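# Four arms carry a loaded container onto the pallet

## Task

Transfer the container so that it rests entirely on the pallet with its load still inside. Keep it level throughout, and never let anything drop freely by more than a few centimetres. Afterwards every gripper must release and every arm must back away; the result only counts if it holds without any robot supporting it. Arm feet in metres, with facing in degrees counter-clockwise from +x: arm1 at x=-0.40 y=+0.71 z=+1.03 facing -71; arm2 at x=+0.09 y=-0.47 z=+1.09 facing +104; arm3 at x=+0.67 y=-0.59 z=+0.72 facing +123; arm4 at x=+0.78 y=+0.73 z=+0.61 facing -96.

## Robot and tools

Setup: four identical i2rt Big YAM arms named arm1, arm2, arm3 and arm4. Each has six revolute joints, a two-finger gripper and a wrist camera (arm1_cam_wrist to arm4_cam_wrist). A fixed room camera, cam_high, also watches the scene. The hand reaches roughly 1.0 m from the joint1 axis. Loose objects may occasionally get a brief push from outside.

Frame: one shared scene frame with its origin on the floor and +z up; all positions are in metres. The hand point is midway between the fingertips. The hand's z axis runs along the fingers, and the fingers open and close along its y axis. Poses are computed from each robot's true foot pose, which is never printed.

execute_actions(actions, cameras): actions is a list holding exactly one action object, or nothing at all (an empty list simply reports the state and images). The action object is keyed by arm name, and each arm has a single "joints" object. Every value there is an absolute target, not an offset. Joint angles are in radians:
- joint1_rad: -2.879 to 2.879. Base yaw; positive is counter-clockwise seen from above, and 0 points the arm along its foot's facing.
- joint2_rad: 0 to 3.141. Shoulder; 0 has the upper arm pointing back and roughly level, and increasing values lift it and then swing it forward.
- joint3_rad: 0 to 3.019. Elbow; 0 is fully folded and increasing values open it.
- joint4_rad: -1.692 to 1.57. Hand pitch; positive tips the fingers up.
- joint5_rad: -1.57 to 1.57. Sideways hand swing; positive goes to the arm's right.
- joint6_rad: -2.094 to 2.094. Hand roll; positive is clockwise seen from behind the hand.
- gripper_m: 0 to 0.093. Fingertip gap in metres; each pad pushes at most about 50-62 N.
The arrival tolerances are ±0.045, 0.14, 0.09, 0.055, 0.03 and 0.035 rad, and ±0.003 m for the gripper.

All arms named in an action start moving together but may finish at different times. Joints move at different speeds, so the hand can swing wide between postures. Any joint or arm you leave out may keep pushing toward its earlier target. An unknown key or an out-of-range number rejects the entire call, and nothing moves.

cameras takes a list chosen from the five camera names or "all". Omitting it, passing null or passing ["all"] gives every camera; [] gives none. The images arrive in the order named on the pictures line.

wait(seconds): seconds runs from 0 to 10. It commands nothing new and returns the same state and images as an empty action.

zoom_image(camera, region): gives a closer look at that camera's most recent full image. region is [x0, y0, x1, y1] in pixels, with the origin at the top-left; images are 896x504, and a region can be at most 504x504.

read_manual(section) only returns licence text. finished_scene(scene) takes the current scene number and ends the scene permanently, so call it only after the container is settled and all arms have let go and moved away.

Reading results: joint_positions gives each arm's joints. Joint torques are the raw drive outputs in joint order, excluding the gripper; they are noisy, carry offsets, and are nonzero even in free air. joint_status reports how each commanded motion ended:
- off_target: stopped short and may still be pushing.
- contact_stop: the joint now holds where it stopped.
- time_out: it keeps pushing toward its target, or toward a nearer one clipped to 0.375, 0.375, 0.113, 0.225, 0.075 and 0.3 rad for joints 1-6. To relieve that push, send the joint its reported position.
- not_followed: a built-in clearance check refused that arm's joint targets. A 'joint command not followed' line with a 'cause:' line explains why. The gripper part of the same action still runs, and the refused targets may be retried on later actions.
- limit_stop_at_motor_heat: the arm stopped because a motor overheated; resend the target.
on_its_own lists joints the call did not command; 'held at' there is the target being held, not the joint's current position. A MOTOR HOT line appears at 85 °C. At 100 °C an OVER-TEMPERATURE FAULT stops that arm, it goes limp and drops whatever it holds, and any later moving calls in your reply are skipped. Holding a load up warms the motors, and the load slowly sags.

Cameras: each calibration line follows OpenCV conventions. T_world_to_cam maps scene coordinates into camera coordinates. Expect small errors in these, and wrist-camera poses get worse whenever joint readings are off.

Things to avoid: two arms pressing hard against each other, which ends the run; hard hits; the arms have no automatic stop on contact and keep shoving, so long pushes can overheat motors; knocking anything off the work area or onto the floor; tilting the container; dropping or slamming anything. The clearance check can react too late, and it ignores fingers, gripper housings and wrist cameras.

Each tool is called after ">>>" by a JSON object that holds its "name" and its "arguments", one argument or row to a line.

## Session

>>> {"name": "execute_actions", "arguments": {
  "actions": []
}}

Scene clock: 0.00 s.
Joint torques (N m, as the arm reports them, + toward a larger angle): no reading
Motor temperatures (°C, as the motors report them): arm1=[26 28 29 26 27 30] | arm2=[27 26 26 26 26 27] | arm3=[28 27 27 26 26 29] | arm4=[27 26 28 29 28 25]
arm1.joint_positions: joint1_rad=-0.590 joint2_rad=+0.468 joint3_rad=+1.452 joint4_rad=-1.314 joint5_rad=+0.159 joint6_rad=+0.151 gripper_m=+0.094
arm1.joint_status: not commanded
arm1.hand: x=-0.4672 y=+0.5683 z=+1.6272 quat_wxyz=(-0.340, -0.705, -0.406, +0.471) (m; scene frame)
arm2.joint_positions: joint1_rad=+0.245 joint2_rad=+0.550 joint3_rad=+1.327 joint4_rad=-1.225 joint5_rad=-0.121 joint6_rad=-0.005 gripper_m=+0.095
arm2.joint_status: not commanded
arm2.hand: x=-0.0336 y=-0.2903 z=+1.6395 quat_wxyz=(-0.235, +0.741, -0.401, -0.485) (m; scene frame)
arm3.joint_positions: joint1_rad=-0.434 joint2_rad=+0.498 joint3_rad=+1.353 joint4_rad=-1.173 joint5_rad=+0.194 joint6_rad=-0.181 gripper_m=+0.095
arm3.joint_status: not commanded
arm3.hand: x=+0.6751 y=-0.3749 z=+1.2987 quat_wxyz=(-0.470, +0.622, -0.521, -0.346) (m; scene frame)
arm4.joint_positions: joint1_rad=-0.237 joint2_rad=+0.620 joint3_rad=+1.370 joint4_rad=-1.418 joint5_rad=-0.090 joint6_rad=+0.201 gripper_m=+0.095
arm4.joint_status: not commanded
arm4.hand: x=+0.7153 y=+0.5070 z=+1.1212 quat_wxyz=(-0.313, -0.777, -0.456, +0.300) (m; scene frame)
pictures: arm1_cam_wrist, arm2_cam_wrist, arm3_cam_wrist, arm4_cam_wrist, cam_high
Images, in order (width x height): arm1_cam_wrist 896x504, arm2_cam_wrist 896x504, arm3_cam_wrist 896x504, arm4_cam_wrist 896x504, cam_high 896x504.

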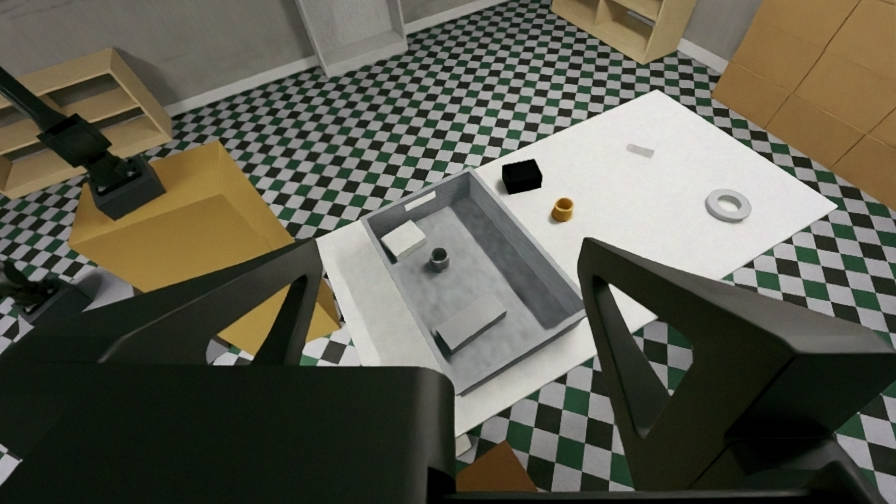

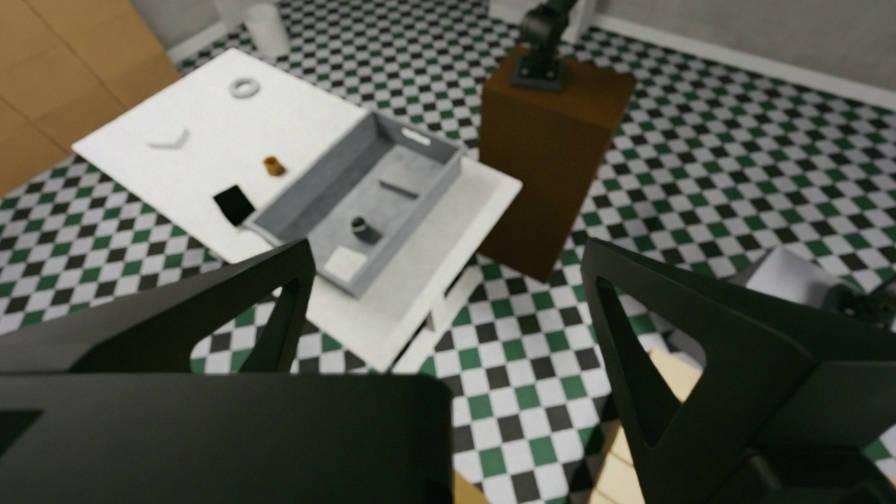

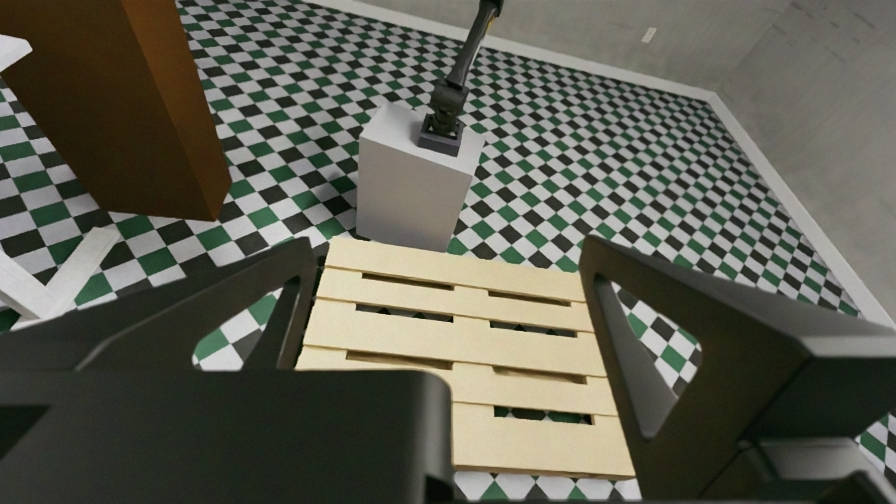

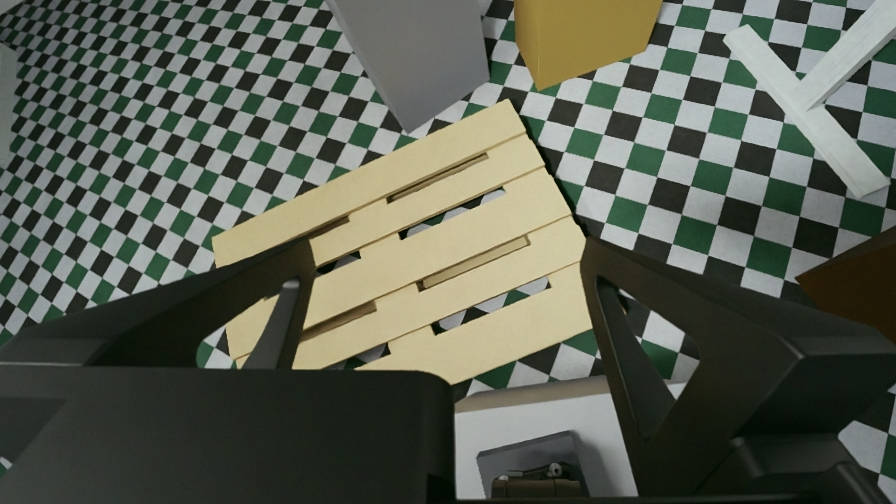

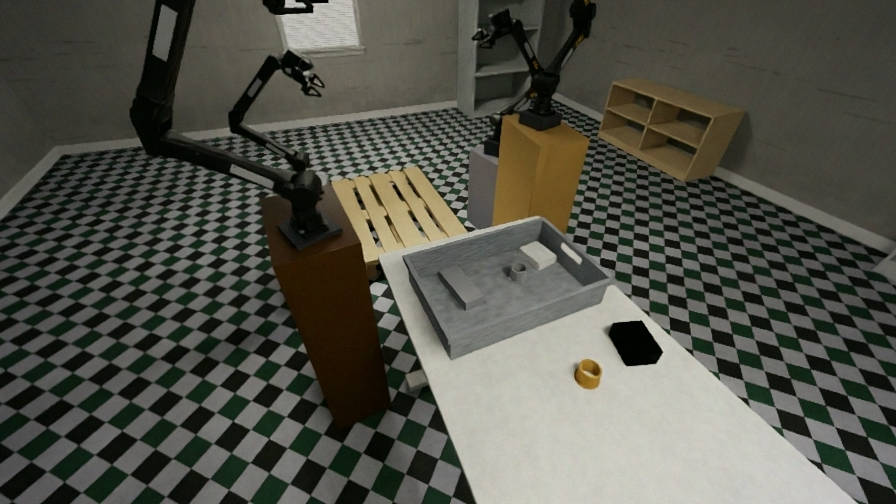

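>>> {"name": "zoom_image", "arguments": {
  "camera": "cam_high",
  "region": [320, 150, 680, 380]
}}

>>> {"name": "zoom_image", "arguments": {
  "camera": "arm1_cam_wrist",
  "region": [320, 140, 640, 410]
}}

>>> {"name": "zoom_image", "arguments": {
  "camera": "arm2_cam_wrist",
  "region": [200, 80, 560, 380]
}}

Region (320, 150, 680, 380) of cam_high's 896x504 image, scaled by 1.400, with more detail than that image has; it fills the top 322 rows of this view, and the rest is white.

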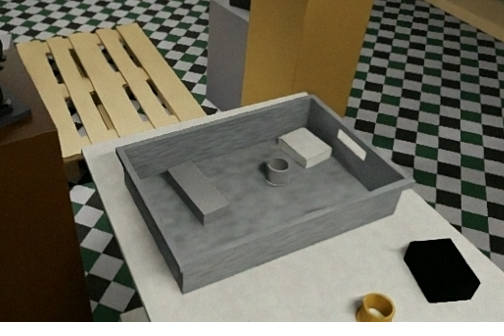

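Region (320, 140, 640, 410) of arm1_cam_wrist's 896x504 image, scaled by 1.575, with more detail than that image has; it fills the top 425 rows of this view, and the rest is white.

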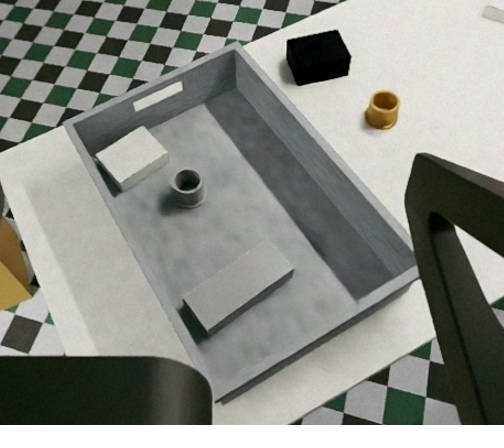

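Region (200, 80, 560, 380) of arm2_cam_wrist's 896x504 image, scaled by 1.400, with more detail than that image has.

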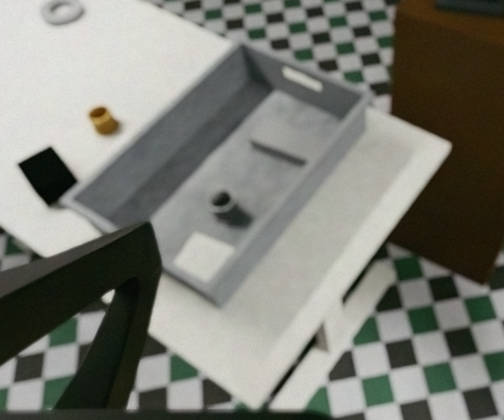

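>>> {"name": "execute_actions", "arguments": {
  "actions": [
    {"arm1":{"joints":{"joint1_rad":-1.161,"joint2_rad":2.303,"joint3_rad":1.684,"joint4_rad":-0.952,"joint5_rad":0,"joint6_rad":-0.873,"gripper_m":0.093}},"arm2":{"joints":{"joint1_rad":0.951,"joint2_rad":2.664,"joint3_rad":2.234,"joint4_rad":-1.141,"joint5_rad":0,"joint6_rad":-0.419,"gripper_m":0.093}},"arm3":{"joints":{"joint1_rad":-0.6,"joint2_rad":1.2,"joint3_rad":1.2,"joint4_rad":-1.3,"joint5_rad":0,"joint6_rad":0}},"arm4":{"joints":{"joint1_rad":0,"joint2_rad":1.0,"joint3_rad":1.2,"joint4_rad":-1.4,"joint5_rad":0,"joint6_rad":0}}}
  ]
}}

Scene clock: 8.60 s.
Joint torques (N m, as the arm reports them, + toward a larger angle): arm1=[ -0.15 -19.99   6.82  -0.24  -0.17  -0.22] | arm2=[ -0.42 -21.94   9.48   0.4   -0.1   -0.02] | arm3=[-0.27 -6.78 11.64  0.01 -0.08  0.05] | arm4=[ 0.23 -7.1  10.06  1.79  0.12 -0.15]
Motor temperatures (°C, as the motors report them): arm1=[26 29 30 27 27 30] | arm2=[27 26 28 26 26 27] | arm3=[28 27 29 26 26 29] | arm4=[27 26 30 29 28 25]
arm1.joint_positions: joint1_rad=-1.161 joint2_rad=+2.296 joint3_rad=+1.674 joint4_rad=-0.951 joint5_rad=+0.001 joint6_rad=-0.857 gripper_m=+0.093
arm1.joint_status: all done
arm1.hand: x=-0.8623 y=+0.2869 z=+0.9223 quat_wxyz=(-0.001, -0.697, -0.717, -0.005) (m; scene frame)
arm2.joint_positions: joint1_rad=+0.954 joint2_rad=+2.680 joint3_rad=+2.204 joint4_rad=-1.138 joint5_rad=+0.001 joint6_rad=-0.407 gripper_m=+0.093
arm2.joint_status: all done
arm2.hand: x=-0.5809 y=-0.2115 z=+0.9106 quat_wxyz=(+0.001, +1.000, +0.019, +0.019) (m; scene frame)
arm3.joint_positions: joint1_rad=-0.592 joint2_rad=+1.206 joint3_rad=+1.181 joint4_rad=-1.283 joint5_rad=+0.004 joint6_rad=-0.014 gripper_m=+0.095
arm3.joint_status: all done
arm3.hand: x=+0.6765 y=-0.1881 z=+0.9749 quat_wxyz=(-0.090, +0.699, -0.704, -0.088) (m; scene frame)
arm4.joint_positions: joint1_rad=-0.006 joint2_rad=+1.010 joint3_rad=+1.177 joint4_rad=-1.407 joint5_rad=-0.003 joint6_rad=+0.015 gripper_m=+0.095
arm4.joint_status: all done
arm4.hand: x=+0.7397 y=+0.3933 z=+0.9245 quat_wxyz=(-0.110, -0.743, -0.650, +0.116) (m; scene frame)
pictures: arm1_cam_wrist, arm2_cam_wrist, arm3_cam_wrist, arm4_cam_wrist, cam_high
camera_calibration (this result's frames):
arm1_cam_wrist: T_world_to_cam=[[-0.999487, -0.0309327, -0.00824937, -0.850419], [-0.0298273, 0.80618, 0.590918, -0.799066], [-0.0116282, 0.590861, -0.806689, 0.687231], [0, 0, 0, 1]] pos_world=[-0.865826, 0.211827, 1.01955]
arm2_cam_wrist: T_world_to_cam=[[-0.0368797, 0.999297, -0.00674891, 0.194662], [0.789712, 0.0332819, 0.612575, -0.0878657], [0.612369, 0.0172619, -0.790384, 1.20084], [0, 0, 0, 1]] pos_world=[-0.658788, -0.212329, 1.00426]
arm3_cam_wrist: T_world_to_cam=[[0.999649, -0.0264174, 0.00195506, -0.680452], [-0.0251705, -0.924279, 0.380888, -0.524752], [-0.00825505, -0.380804, -0.924619, 0.960672], [0, 0, 0, 1]] pos_world=[0.674936, -0.137165, 1.08946]
arm4_cam_wrist: T_world_to_cam=[[-0.991836, 0.127285, 0.00772889, 0.672236], [0.12402, 0.948742, 0.290703, -0.727906], [0.0296695, 0.289288, -0.956782, 0.869328], [0, 0, 0, 1]] pos_world=[0.731231, 0.353543, 1.03817]
Images, in order (width x height): arm1_cam_wrist 896x504, arm2_cam_wrist 896x504, arm3_cam_wrist 896x504, arm4_cam_wrist 896x504, cam_high 896x504.

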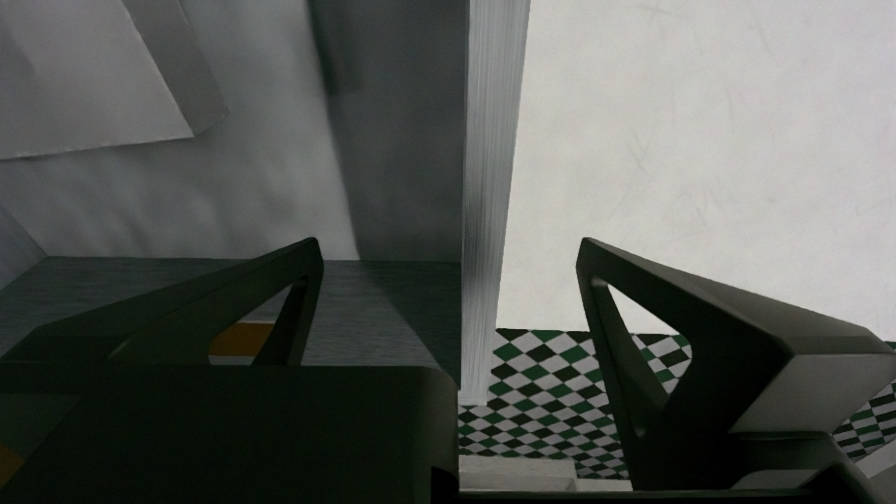

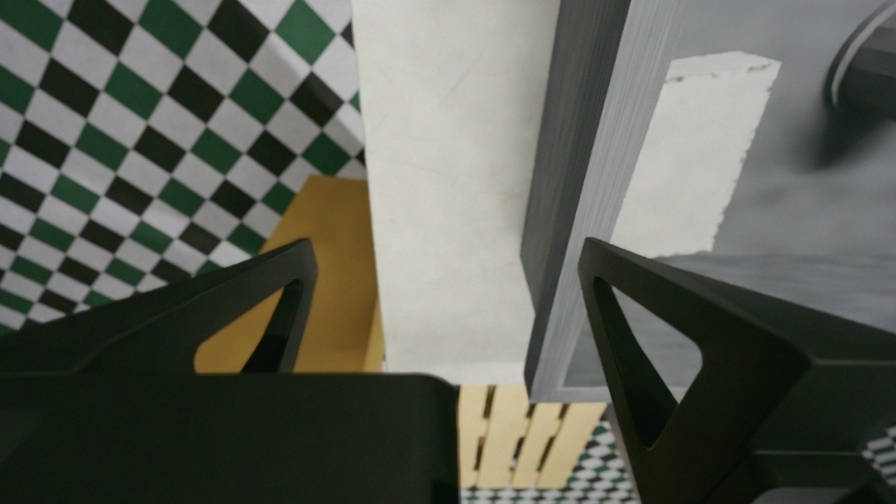

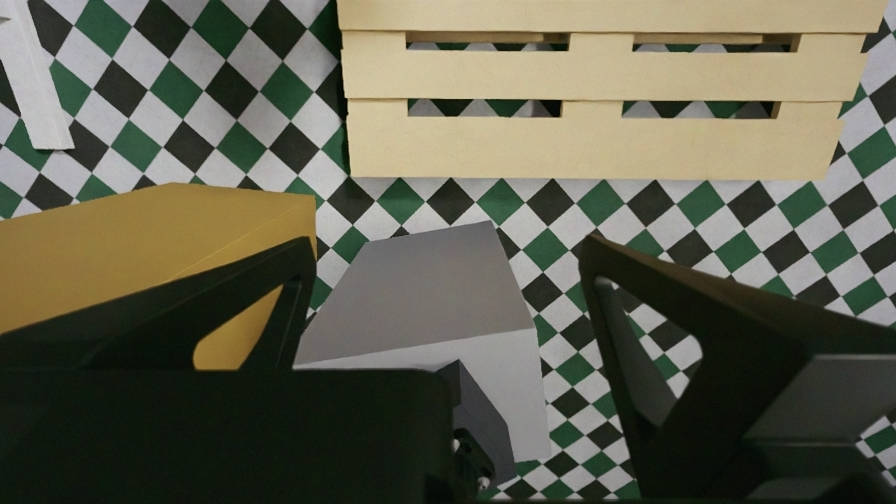

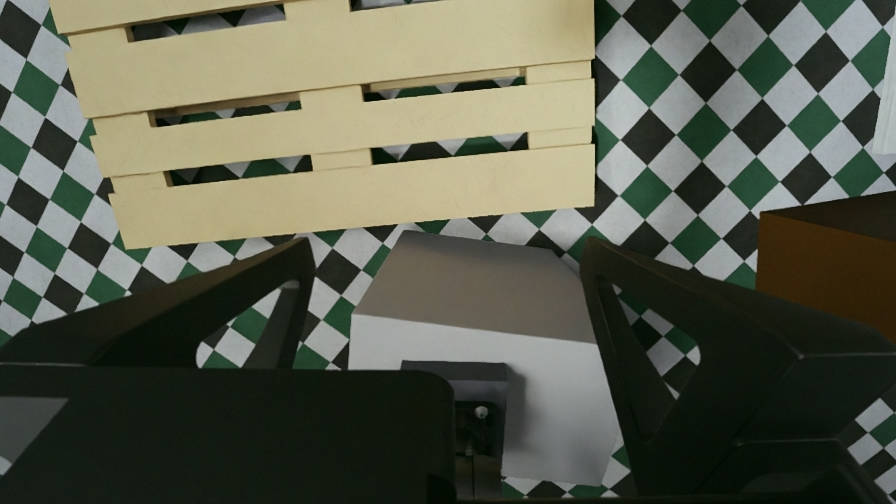

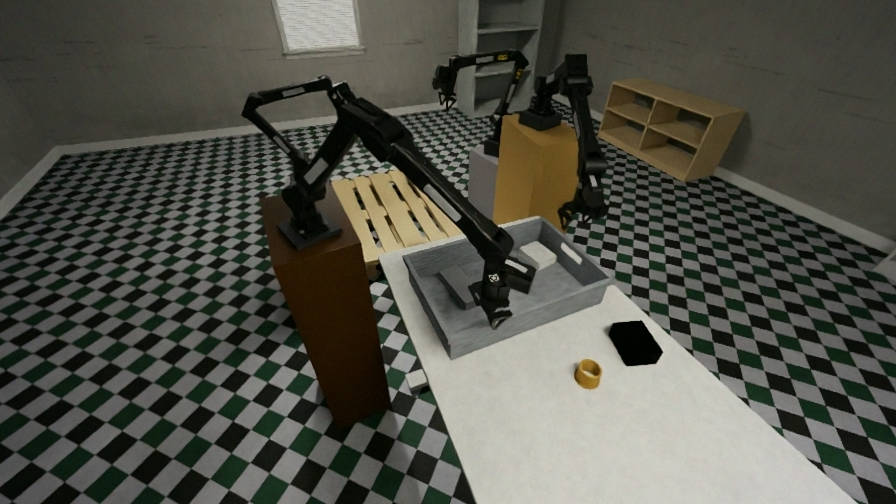

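>>> {"name": "zoom_image", "arguments": {
  "camera": "cam_high",
  "region": [440, 170, 660, 360]
}}

Region (440, 170, 660, 360) of cam_high's 896x504 image, scaled by 2.291, with more detail than that image has; it fills the top 435 rows of this view, and the rest is white.

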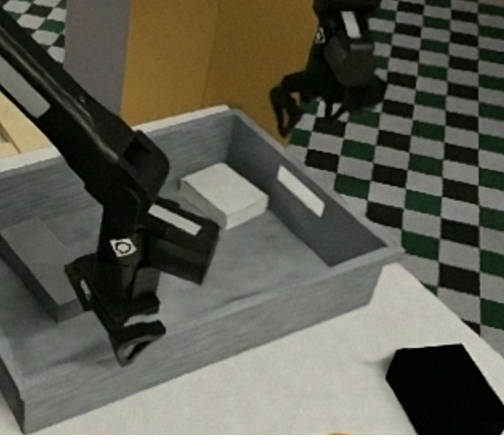

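>>> {"name": "execute_actions", "arguments": {
  "actions": [
    {"arm1":{"joints":{"joint1_rad":-1.182,"joint2_rad":2.384,"joint3_rad":1.751,"joint4_rad":-0.938,"joint6_rad":-0.894}},"arm2":{"joints":{"joint1_rad":0.841,"joint2_rad":2.698,"joint3_rad":2.246,"joint4_rad":-1.119,"joint6_rad":-0.529}}}
  ],
  "cameras": ["arm1_cam_wrist","arm2_cam_wrist","cam_high"]
}}

>>> {"name": "zoom_image", "arguments": {
  "camera": "cam_high",
  "region": [440, 170, 660, 360]
}}

Scene clock: 10.80 s.
Joint torques (N m, as the arm reports them, + toward a larger angle): arm1=[ -0.34 -19.61   8.49   0.06  -0.17  -0.22] | arm2=[  0.05 -19.74  10.31   1.    -0.09  -0.02] | arm3=[-0.6  -6.57 11.54  0.01 -0.13  0.04] | arm4=[ 0.01 -6.85 10.06  1.9   0.14 -0.17]
Motor temperatures (°C, as the motors report them): arm1=[26 29 30 27 27 30] | arm2=[27 27 29 26 26 27] | arm3=[28 27 30 26 26 29] | arm4=[27 26 31 29 28 25]
arm1.joint_positions: joint1_rad=-1.177 joint2_rad=+2.364 joint3_rad=+1.719 joint4_rad=-0.945 joint5_rad=+0.001 joint6_rad=-0.878 gripper_m=+0.093
arm1.joint_status: all done
arm1.hand: x=-0.8737 y=+0.2900 z=+0.8944 quat_wxyz=(-0.002, -0.694, -0.719, -0.013) (m; scene frame)
arm2.joint_positions: joint1_rad=+0.840 joint2_rad=+2.680 joint3_rad=+2.204 joint4_rad=-1.129 joint5_rad=+0.000 joint6_rad=-0.517 gripper_m=+0.093
arm2.joint_status: all done
arm2.hand: x=-0.5488 y=-0.1355 z=+0.9114 quat_wxyz=(+0.001, +1.000, +0.017, +0.014) (m; scene frame)
arm3.joint_positions: joint1_rad=-0.592 joint2_rad=+1.206 joint3_rad=+1.181 joint4_rad=-1.283 joint5_rad=+0.004 joint6_rad=-0.014 gripper_m=+0.095
arm3.joint_status: not commanded
arm3.hand: x=+0.6765 y=-0.1881 z=+0.9749 quat_wxyz=(-0.090, +0.699, -0.704, -0.088) (m; scene frame)
arm4.joint_positions: joint1_rad=-0.006 joint2_rad=+1.010 joint3_rad=+1.177 joint4_rad=-1.407 joint5_rad=-0.003 joint6_rad=+0.015 gripper_m=+0.095
arm4.joint_status: not commanded
arm4.hand: x=+0.7397 y=+0.3933 z=+0.9245 quat_wxyz=(-0.110, -0.743, -0.650, +0.116) (m; scene frame)
pictures: arm1_cam_wrist, arm2_cam_wrist, cam_high
camera_calibration (this result's frames):
arm1_cam_wrist: T_world_to_cam=[[-0.999124, -0.0365374, -0.0203834, -0.849131], [-0.0414657, 0.799854, 0.598761, -0.800731], [-0.00557343, 0.599082, -0.800668, 0.660325], [0, 0, 0, 1]] pos_world=[-0.877911, 0.213854, 0.99084]
arm2_cam_wrist: T_world_to_cam=[[-0.0327921, 0.999437, -0.00708017, 0.122558], [0.795893, 0.0303973, 0.604674, -0.106081], [0.604549, 0.0141934, -0.796442, 1.18138], [0, 0, 0, 1]] pos_world=[-0.625752, -0.136032, 1.00591]
Images, in order (width x height): arm1_cam_wrist 896x504, arm2_cam_wrist 896x504, cam_high 896x504.

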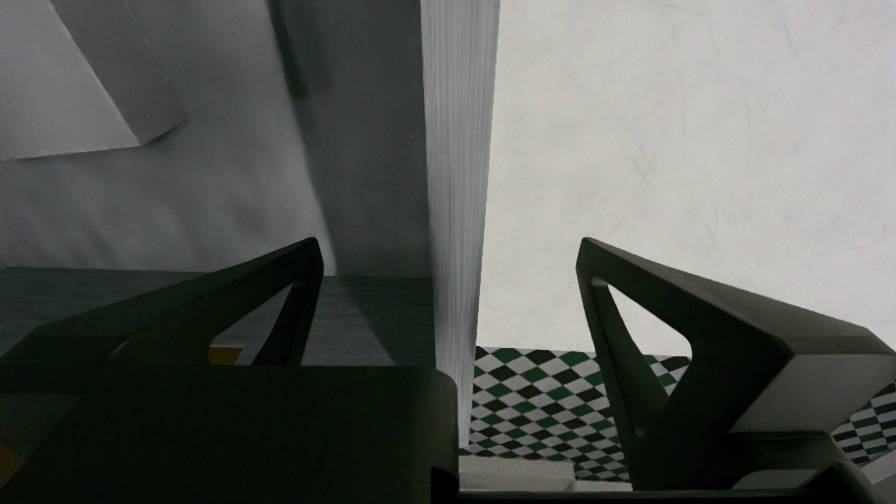

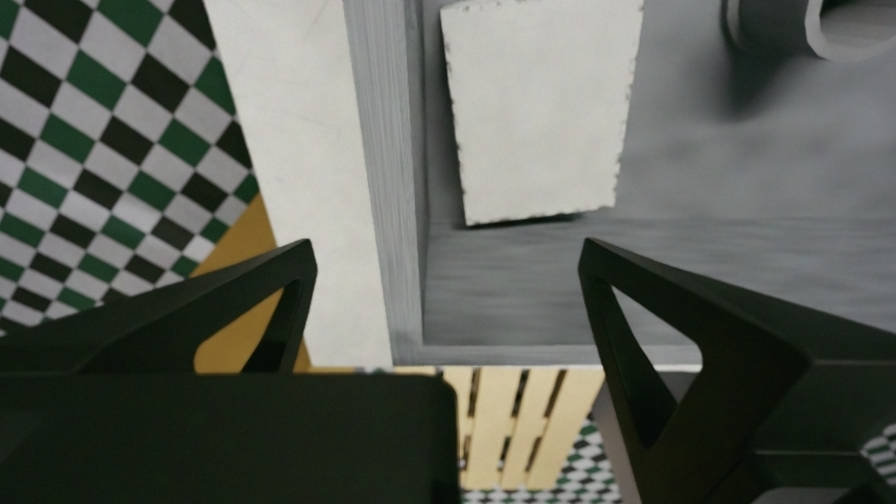

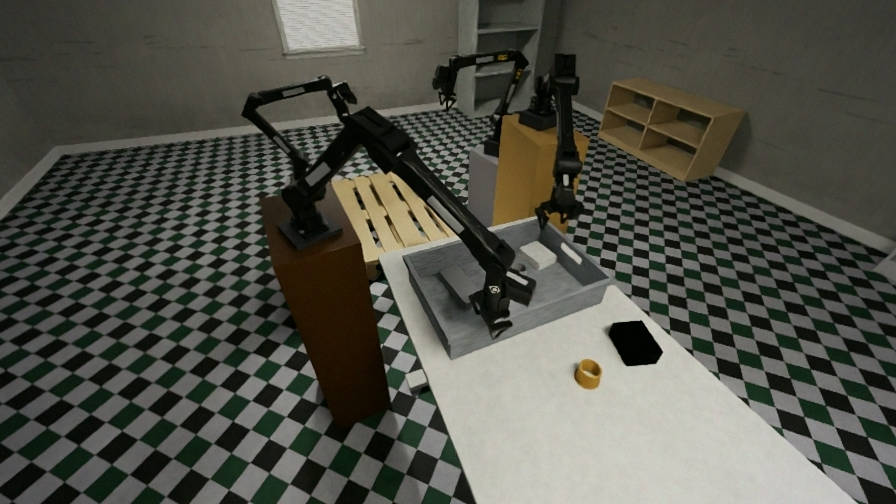

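Region (440, 170, 660, 360) of cam_high's 896x504 image, scaled by 2.291, with more detail than that image has; it fills the top 435 rows of this view, and the rest is white.

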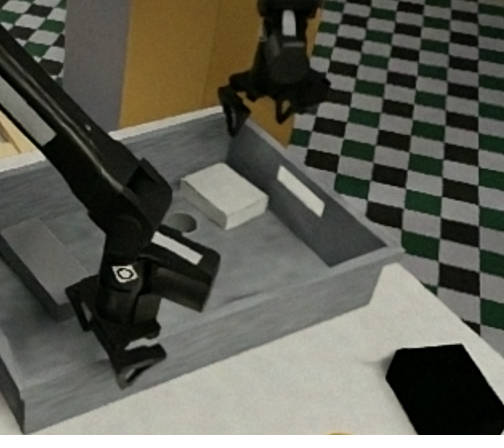

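>>> {"name": "execute_actions", "arguments": {
  "actions": [
    {"arm1":{"joints":{"joint2_rad":2.461,"joint3_rad":1.764,"joint4_rad":-0.874}},"arm2":{"joints":{"joint1_rad":0.881,"joint2_rad":2.834,"joint3_rad":2.386,"joint4_rad":-1.123,"joint6_rad":-0.489}}}
  ],
  "cameras": ["arm1_cam_wrist","arm2_cam_wrist","cam_high"]
}}

>>> {"name": "zoom_image", "arguments": {
  "camera": "cam_high",
  "region": [440, 170, 660, 360]
}}

Scene clock: 12.43 s.
Joint torques (N m, as the arm reports them, + toward a larger angle): arm1=[ -0.33 -20.45   7.59   0.18  -0.16  -0.22] | arm2=[ -0.33 -20.8   10.28   0.75  -0.09   0.23] | arm3=[-0.48 -6.56 11.63 -0.01 -0.15  0.06] | arm4=[-0.04 -7.1  10.1   1.78  0.14 -0.16]
Motor temperatures (°C, as the motors report them): arm1=[26 30 31 27 27 30] | arm2=[27 27 29 26 26 27] | arm3=[28 27 30 26 26 29] | arm4=[27 26 31 29 28 25]
arm1.joint_positions: joint1_rad=-1.177 joint2_rad=+2.448 joint3_rad=+1.738 joint4_rad=-0.884 joint5_rad=+0.001 joint6_rad=-0.878 gripper_m=+0.093
arm1.joint_status: all done
arm1.hand: x=-0.8737 y=+0.2898 z=+0.8474 quat_wxyz=(-0.002, -0.694, -0.719, -0.015) (m; scene frame)
arm2.joint_positions: joint1_rad=+0.883 joint2_rad=+2.825 joint3_rad=+2.345 joint4_rad=-1.128 joint5_rad=+0.000 joint6_rad=-0.501 gripper_m=+0.093
arm2.joint_status: all done
arm2.hand: x=-0.5721 y=-0.1583 z=+0.8556 quat_wxyz=(+0.002, +0.999, +0.031, +0.016) (m; scene frame)
arm3.joint_positions: joint1_rad=-0.592 joint2_rad=+1.206 joint3_rad=+1.181 joint4_rad=-1.283 joint5_rad=+0.004 joint6_rad=-0.014 gripper_m=+0.095
arm3.joint_status: not commanded
arm3.hand: x=+0.6765 y=-0.1881 z=+0.9749 quat_wxyz=(-0.090, +0.699, -0.704, -0.088) (m; scene frame)
arm4.joint_positions: joint1_rad=-0.006 joint2_rad=+1.010 joint3_rad=+1.177 joint4_rad=-1.407 joint5_rad=-0.003 joint6_rad=+0.015 gripper_m=+0.095
arm4.joint_status: not commanded
arm4.hand: x=+0.7397 y=+0.3933 z=+0.9245 quat_wxyz=(-0.110, -0.743, -0.650, +0.116) (m; scene frame)
pictures: arm1_cam_wrist, arm2_cam_wrist, cam_high
camera_calibration (this result's frames):
arm1_cam_wrist: T_world_to_cam=[[-0.999055, -0.0364856, -0.0236161, -0.84728], [-0.0433529, 0.798179, 0.600858, -0.775426], [-0.00307278, 0.601314, -0.799007, 0.62288], [0, 0, 0, 1]] pos_world=[-0.878182, 0.213468, 0.943597]
arm2_cam_wrist: T_world_to_cam=[[-0.0601777, 0.998157, -0.00785023, 0.128889], [0.79293, 0.052579, 0.60704, -0.0532543], [0.606334, 0.0303056, -0.794632, 1.15331], [0, 0, 0, 1]] pos_world=[-0.649308, -0.160803, 0.949797]
Images, in order (width x height): arm1_cam_wrist 896x504, arm2_cam_wrist 896x504, cam_high 896x504.

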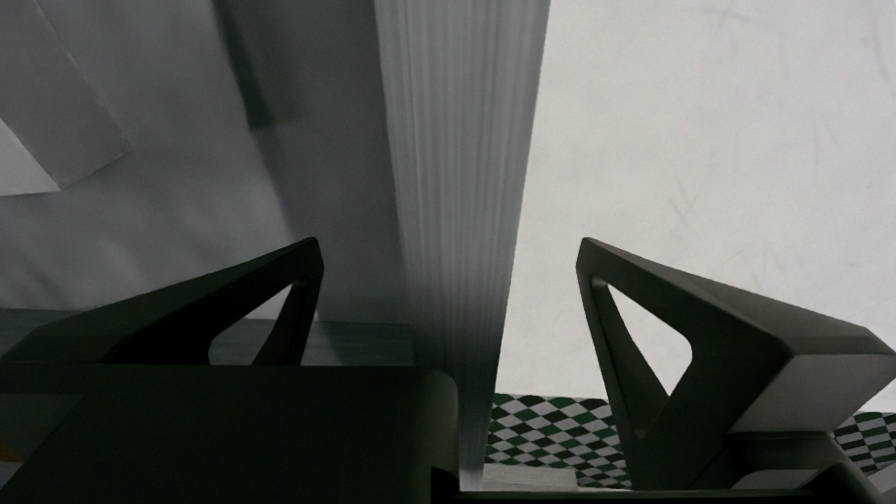

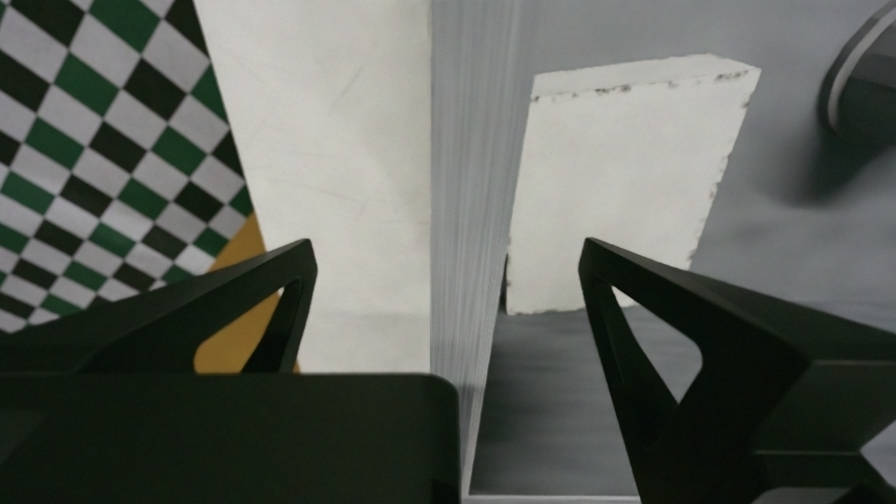

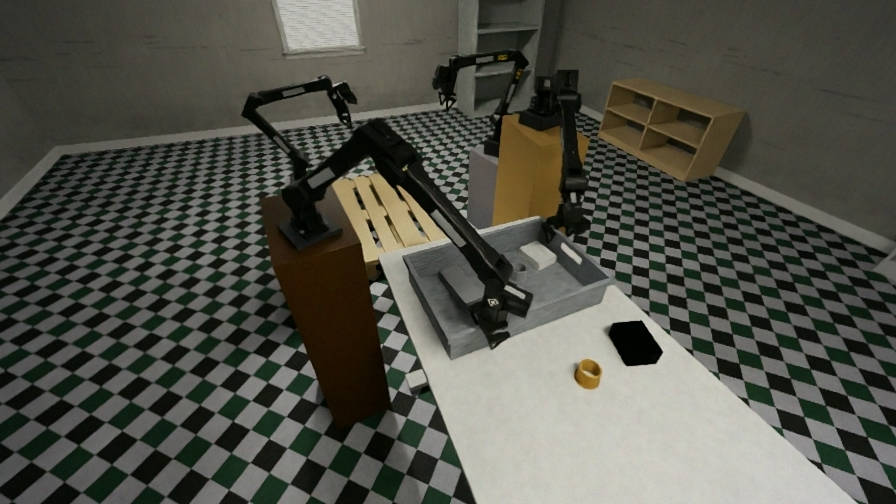

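Region (440, 170, 660, 360) of cam_high's 896x504 image, scaled by 2.291, with more detail than that image has; it fills the top 435 rows of this view, and the rest is white.

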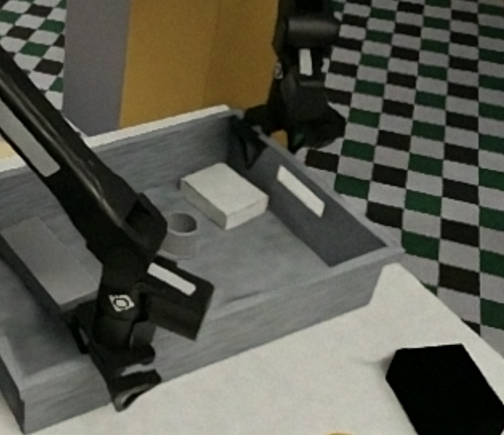

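>>> {"name": "execute_actions", "arguments": {
  "actions": [
    {"arm2":{"joints":{"joint2_rad":2.88,"joint3_rad":2.40,"joint4_rad":-1.07}}}
  ],
  "cameras": ["arm2_cam_wrist"]
}}

>>> {"name": "execute_actions", "arguments": {
  "actions": [
    {"arm1":{"joints":{"gripper_m":0}},"arm2":{"joints":{"gripper_m":0}}}
  ],
  "cameras": ["arm1_cam_wrist","arm2_cam_wrist","cam_high"]
}}

Scene clock: 13.47 s.
Joint torques (N m, as the arm reports them, + toward a larger angle): arm1=[ -0.32 -20.27   7.65   0.14  -0.17  -0.22] | arm2=[ -0.26 -19.75  10.23   1.11  -0.1    0.23] | arm3=[ 0.02 -6.67 11.66 -0.21 -0.17  0.04] | arm4=[-0.27 -6.97  9.9   1.87  0.16 -0.15]
Motor temperatures (°C, as the motors report them): arm1=[26 30 31 27 27 30] | arm2=[27 27 30 26 26 27] | arm3=[28 27 30 26 26 29] | arm4=[27 26 31 29 28 25]
arm1.joint_positions: joint1_rad=-1.177 joint2_rad=+2.448 joint3_rad=+1.738 joint4_rad=-0.884 joint5_rad=+0.001 joint6_rad=-0.878 gripper_m=+0.093
arm1.joint_status: not commanded
arm1.hand: x=-0.8737 y=+0.2898 z=+0.8474 quat_wxyz=(-0.002, -0.694, -0.719, -0.015) (m; scene frame)
arm2.joint_positions: joint1_rad=+0.883 joint2_rad=+2.854 joint3_rad=+2.358 joint4_rad=-1.080 joint5_rad=+0.000 joint6_rad=-0.501 gripper_m=+0.093
arm2.joint_status: all done
arm2.hand: x=-0.5780 y=-0.1553 z=+0.8391 quat_wxyz=(-0.006, +1.000, +0.031, +0.002) (m; scene frame)
arm3.joint_positions: joint1_rad=-0.592 joint2_rad=+1.206 joint3_rad=+1.181 joint4_rad=-1.283 joint5_rad=+0.004 joint6_rad=-0.014 gripper_m=+0.095
arm3.joint_status: not commanded
arm3.hand: x=+0.6765 y=-0.1881 z=+0.9749 quat_wxyz=(-0.090, +0.699, -0.704, -0.088) (m; scene frame)
arm4.joint_positions: joint1_rad=-0.006 joint2_rad=+1.010 joint3_rad=+1.177 joint4_rad=-1.407 joint5_rad=-0.003 joint6_rad=+0.015 gripper_m=+0.095
arm4.joint_status: not commanded
arm4.hand: x=+0.7397 y=+0.3933 z=+0.9245 quat_wxyz=(-0.110, -0.743, -0.650, +0.116) (m; scene frame)
pictures: arm2_cam_wrist
camera_calibration (this result's frames):
arm2_cam_wrist: T_world_to_cam=[[-0.0605483, 0.998137, 0.00751282, 0.112331], [0.810187, 0.0447479, 0.58446, -0.0110472], [0.583035, 0.0414749, -0.811387, 1.14602], [0, 0, 0, 1]] pos_world=[-0.65242, -0.159159, 0.935481]
Images, in order (width x height): arm2_cam_wrist 896x504.

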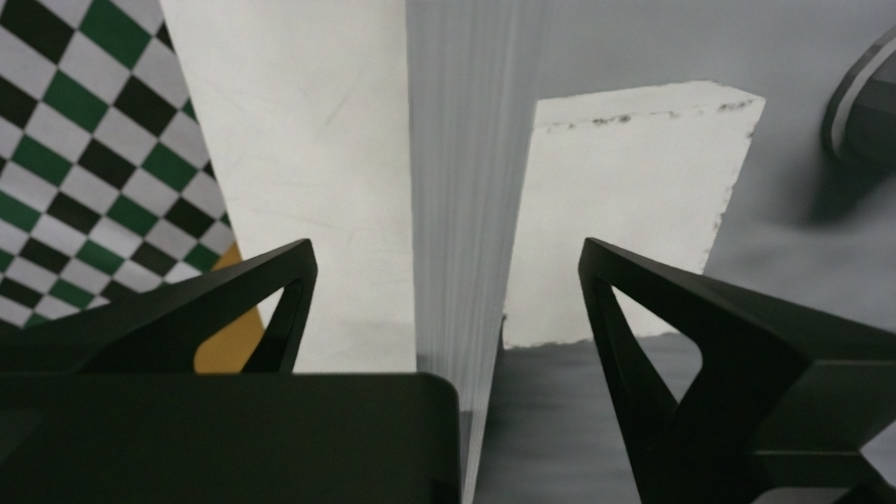

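Scene clock: 14.17 s.
Joint torques (N m, as the arm reports them, + toward a larger angle): arm1=[ -0.15 -20.14   7.57   0.11  -0.04  -0.19] | arm2=[ -0.43 -19.82  10.3    0.94  -0.43  -0.07] | arm3=[-0.26 -6.73 11.63  0.16 -0.13  0.04] | arm4=[-0.25 -6.58 10.09  1.83  0.18 -0.16]
Motor temperatures (°C, as the motors report them): arm1=[26 30 31 27 27 30] | arm2=[27 27 30 26 26 27] | arm3=[28 27 30 26 26 29] | arm4=[27 26 31 29 28 25]
arm1.joint_positions: joint1_rad=-1.180 joint2_rad=+2.448 joint3_rad=+1.738 joint4_rad=-0.882 joint5_rad=-0.002 joint6_rad=-0.881 gripper_m=+0.012
arm1.joint_status: gripper_m off_target (ended at +0.012, target +0.000)
arm1.hand: x=-0.8749 y=+0.2905 z=+0.8475 quat_wxyz=(-0.003, -0.694, -0.719, -0.014) (m; scene frame)
arm2.joint_positions: joint1_rad=+0.883 joint2_rad=+2.854 joint3_rad=+2.358 joint4_rad=-1.077 joint5_rad=+0.009 joint6_rad=-0.471 gripper_m=+0.013
arm2.joint_status: gripper_m off_target (ended at +0.013, target +0.000)
arm2.hand: x=-0.5781 y=-0.1536 z=+0.8391 quat_wxyz=(-0.010, +1.000, +0.016, +0.002) (m; scene frame)
arm3.joint_positions: joint1_rad=-0.592 joint2_rad=+1.206 joint3_rad=+1.181 joint4_rad=-1.283 joint5_rad=+0.004 joint6_rad=-0.014 gripper_m=+0.095
arm3.joint_status: not commanded
arm3.hand: x=+0.6765 y=-0.1881 z=+0.9749 quat_wxyz=(-0.090, +0.699, -0.704, -0.088) (m; scene frame)
arm4.joint_positions: joint1_rad=-0.006 joint2_rad=+1.010 joint3_rad=+1.177 joint4_rad=-1.407 joint5_rad=-0.003 joint6_rad=+0.015 gripper_m=+0.095
arm4.joint_status: not commanded
arm4.hand: x=+0.7397 y=+0.3933 z=+0.9245 quat_wxyz=(-0.110, -0.743, -0.650, +0.116) (m; scene frame)
pictures: arm1_cam_wrist, arm2_cam_wrist, cam_high
camera_calibration (this result's frames):
arm1_cam_wrist: T_world_to_cam=[[-0.999028, -0.0368548, -0.0241812, -0.847826], [-0.0439963, 0.800003, 0.598381, -0.775025], [-0.00270819, 0.598863, -0.800847, 0.625168], [0, 0, 0, 1]] pos_world=[-0.879407, 0.214386, 0.943923]
arm2_cam_wrist: T_world_to_cam=[[-0.0308385, 0.999386, 0.0166544, 0.120358], [0.811085, 0.0152837, 0.584729, -0.0152473], [0.584115, 0.0315403, -0.811058, 1.14488], [0, 0, 0, 1]] pos_world=[-0.652665, -0.156161, 0.935478]
Images, in order (width x height): arm1_cam_wrist 896x504, arm2_cam_wrist 896x504, cam_high 896x504.

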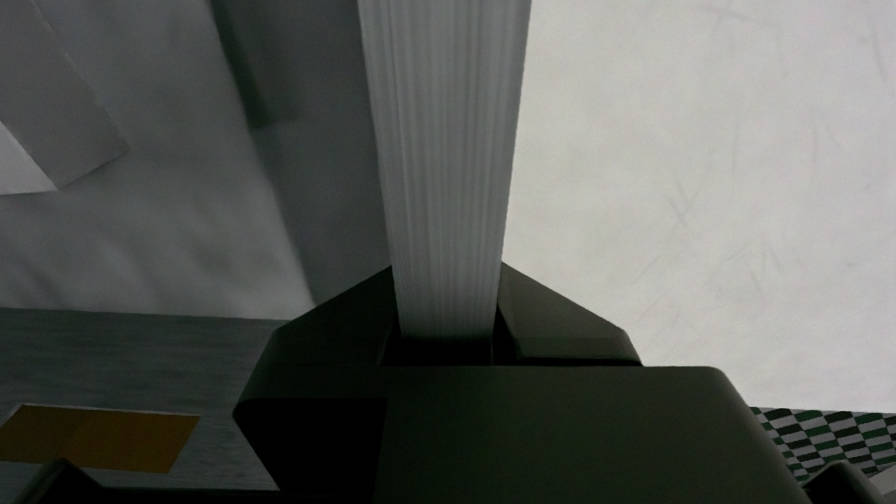

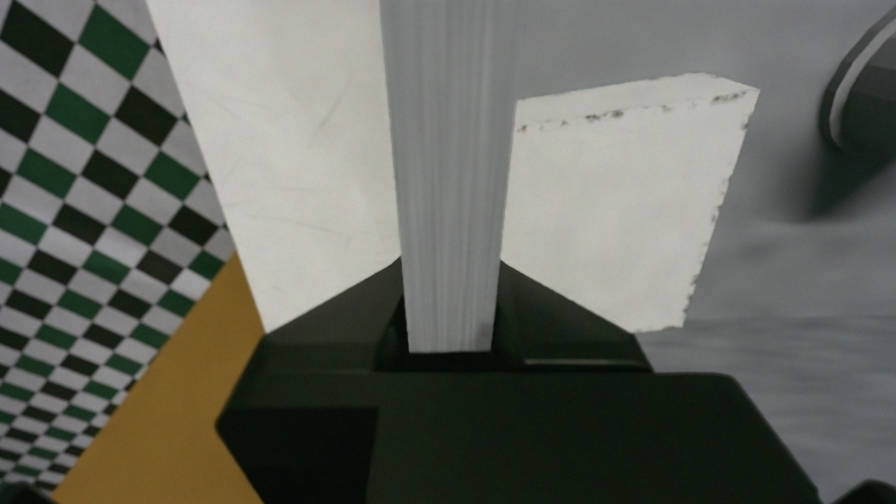

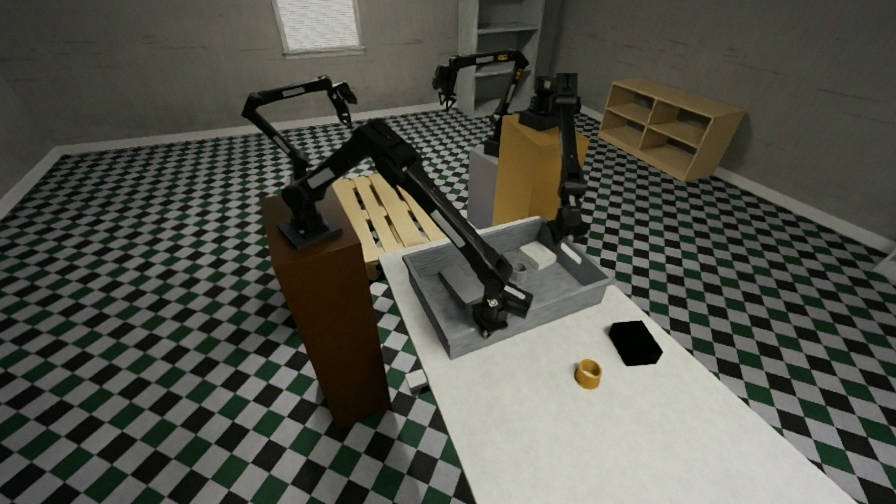

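>>> {"name": "execute_actions", "arguments": {
  "actions": [
    {"arm1":{"joints":{"joint1_rad":-1.18,"joint2_rad":2.32,"joint3_rad":1.735,"joint4_rad":-0.935,"joint6_rad":-0.881}},"arm2":{"joints":{"joint2_rad":2.72,"joint3_rad":2.33,"joint4_rad":-1.115,"joint6_rad":-0.471}}}
  ],
  "cameras": ["arm1_cam_wrist","cam_high"]
}}

>>> {"name": "zoom_image", "arguments": {
  "camera": "cam_high",
  "region": [360, 150, 660, 380]
}}

Scene clock: 15.77 s.
Joint torques (N m, as the arm reports them, + toward a larger angle): arm1=[ -0.35 -27.49   6.7   -1.55   0.14  -0.06] | arm2=[ -0.05 -26.76   8.39  -0.83   0.     0.1 ] | arm3=[-0.2  -6.91 11.61 -0.01 -0.15  0.02] | arm4=[-0.24 -6.97  9.87  1.8   0.14 -0.16]
Motor temperatures (°C, as the motors report them): arm1=[26 30 31 27 27 30] | arm2=[27 28 30 26 26 27] | arm3=[28 27 31 26 26 29] | arm4=[27 26 32 29 28 25]
arm1.joint_positions: joint1_rad=-1.176 joint2_rad=+2.413 joint3_rad=+1.722 joint4_rad=-0.898 joint5_rad=-0.005 joint6_rad=-0.883 gripper_m=+0.012
arm1.joint_status: all done
arm1.hand: x=-0.8717 y=+0.2892 z=+0.8645 quat_wxyz=(-0.005, -0.693, -0.721, -0.013) (m; scene frame)
arm2.joint_positions: joint1_rad=+0.880 joint2_rad=+2.808 joint3_rad=+2.315 joint4_rad=-1.083 joint5_rad=-0.002 joint6_rad=-0.470 gripper_m=+0.013
arm2.joint_status: all done
arm2.hand: x=-0.5754 y=-0.1544 z=+0.8575 quat_wxyz=(-0.005, +1.000, +0.014, +0.001) (m; scene frame)
arm3.joint_positions: joint1_rad=-0.592 joint2_rad=+1.206 joint3_rad=+1.181 joint4_rad=-1.283 joint5_rad=+0.004 joint6_rad=-0.014 gripper_m=+0.095
arm3.joint_status: not commanded
arm3.hand: x=+0.6765 y=-0.1881 z=+0.9749 quat_wxyz=(-0.090, +0.699, -0.704, -0.088) (m; scene frame)
arm4.joint_positions: joint1_rad=-0.006 joint2_rad=+1.010 joint3_rad=+1.177 joint4_rad=-1.407 joint5_rad=-0.003 joint6_rad=+0.015 gripper_m=+0.095
arm4.joint_status: not commanded
arm4.hand: x=+0.7397 y=+0.3933 z=+0.9245 quat_wxyz=(-0.110, -0.743, -0.650, +0.116) (m; scene frame)
pictures: arm1_cam_wrist, cam_high
camera_calibration (this result's frames):
arm1_cam_wrist: T_world_to_cam=[[-0.998824, -0.0418094, -0.0245646, -0.842321], [-0.0482179, 0.802571, 0.594605, -0.785208], [-0.00514521, 0.59509, -0.803643, 0.640908], [0, 0, 0, 1]] pos_world=[-0.875893, 0.213571, 0.961258]
Images, in order (width x height): arm1_cam_wrist 896x504, cam_high 896x504.

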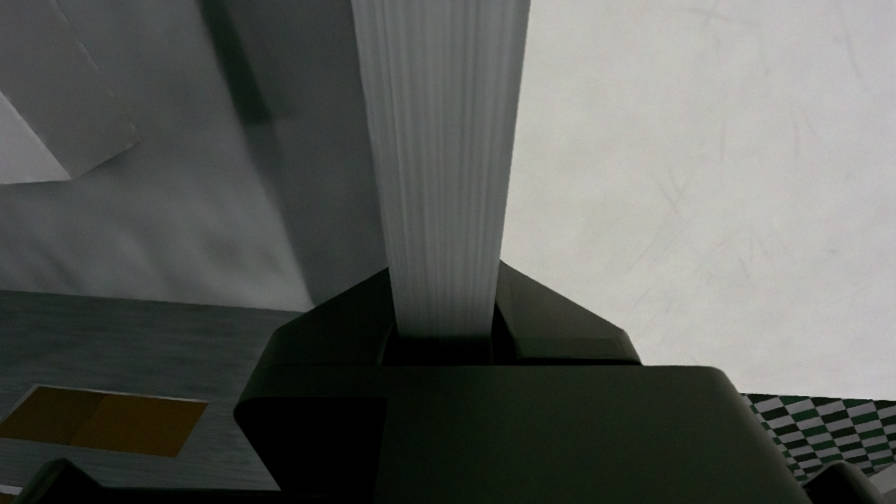

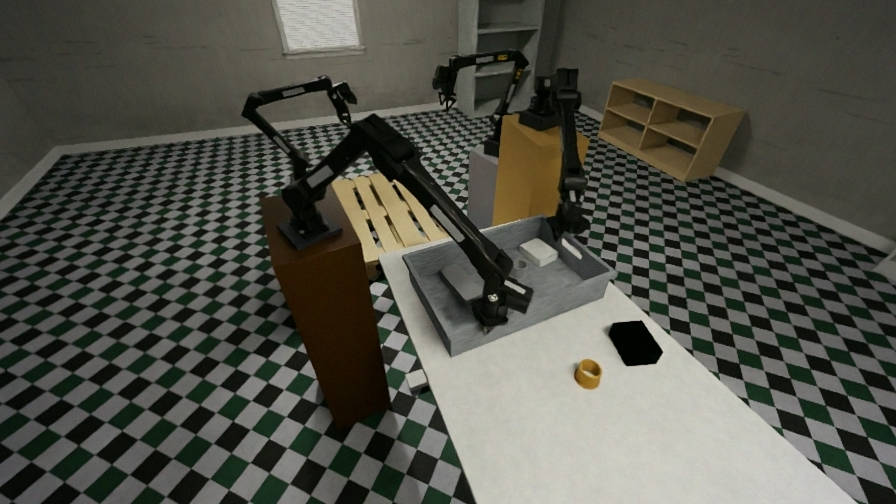

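Region (360, 150, 660, 380) of cam_high's 896x504 image, scaled by 1.680, with more detail than that image has; it fills the top 386 rows of this view, and the rest is white.

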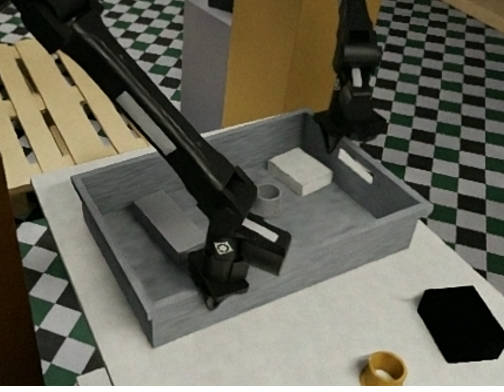

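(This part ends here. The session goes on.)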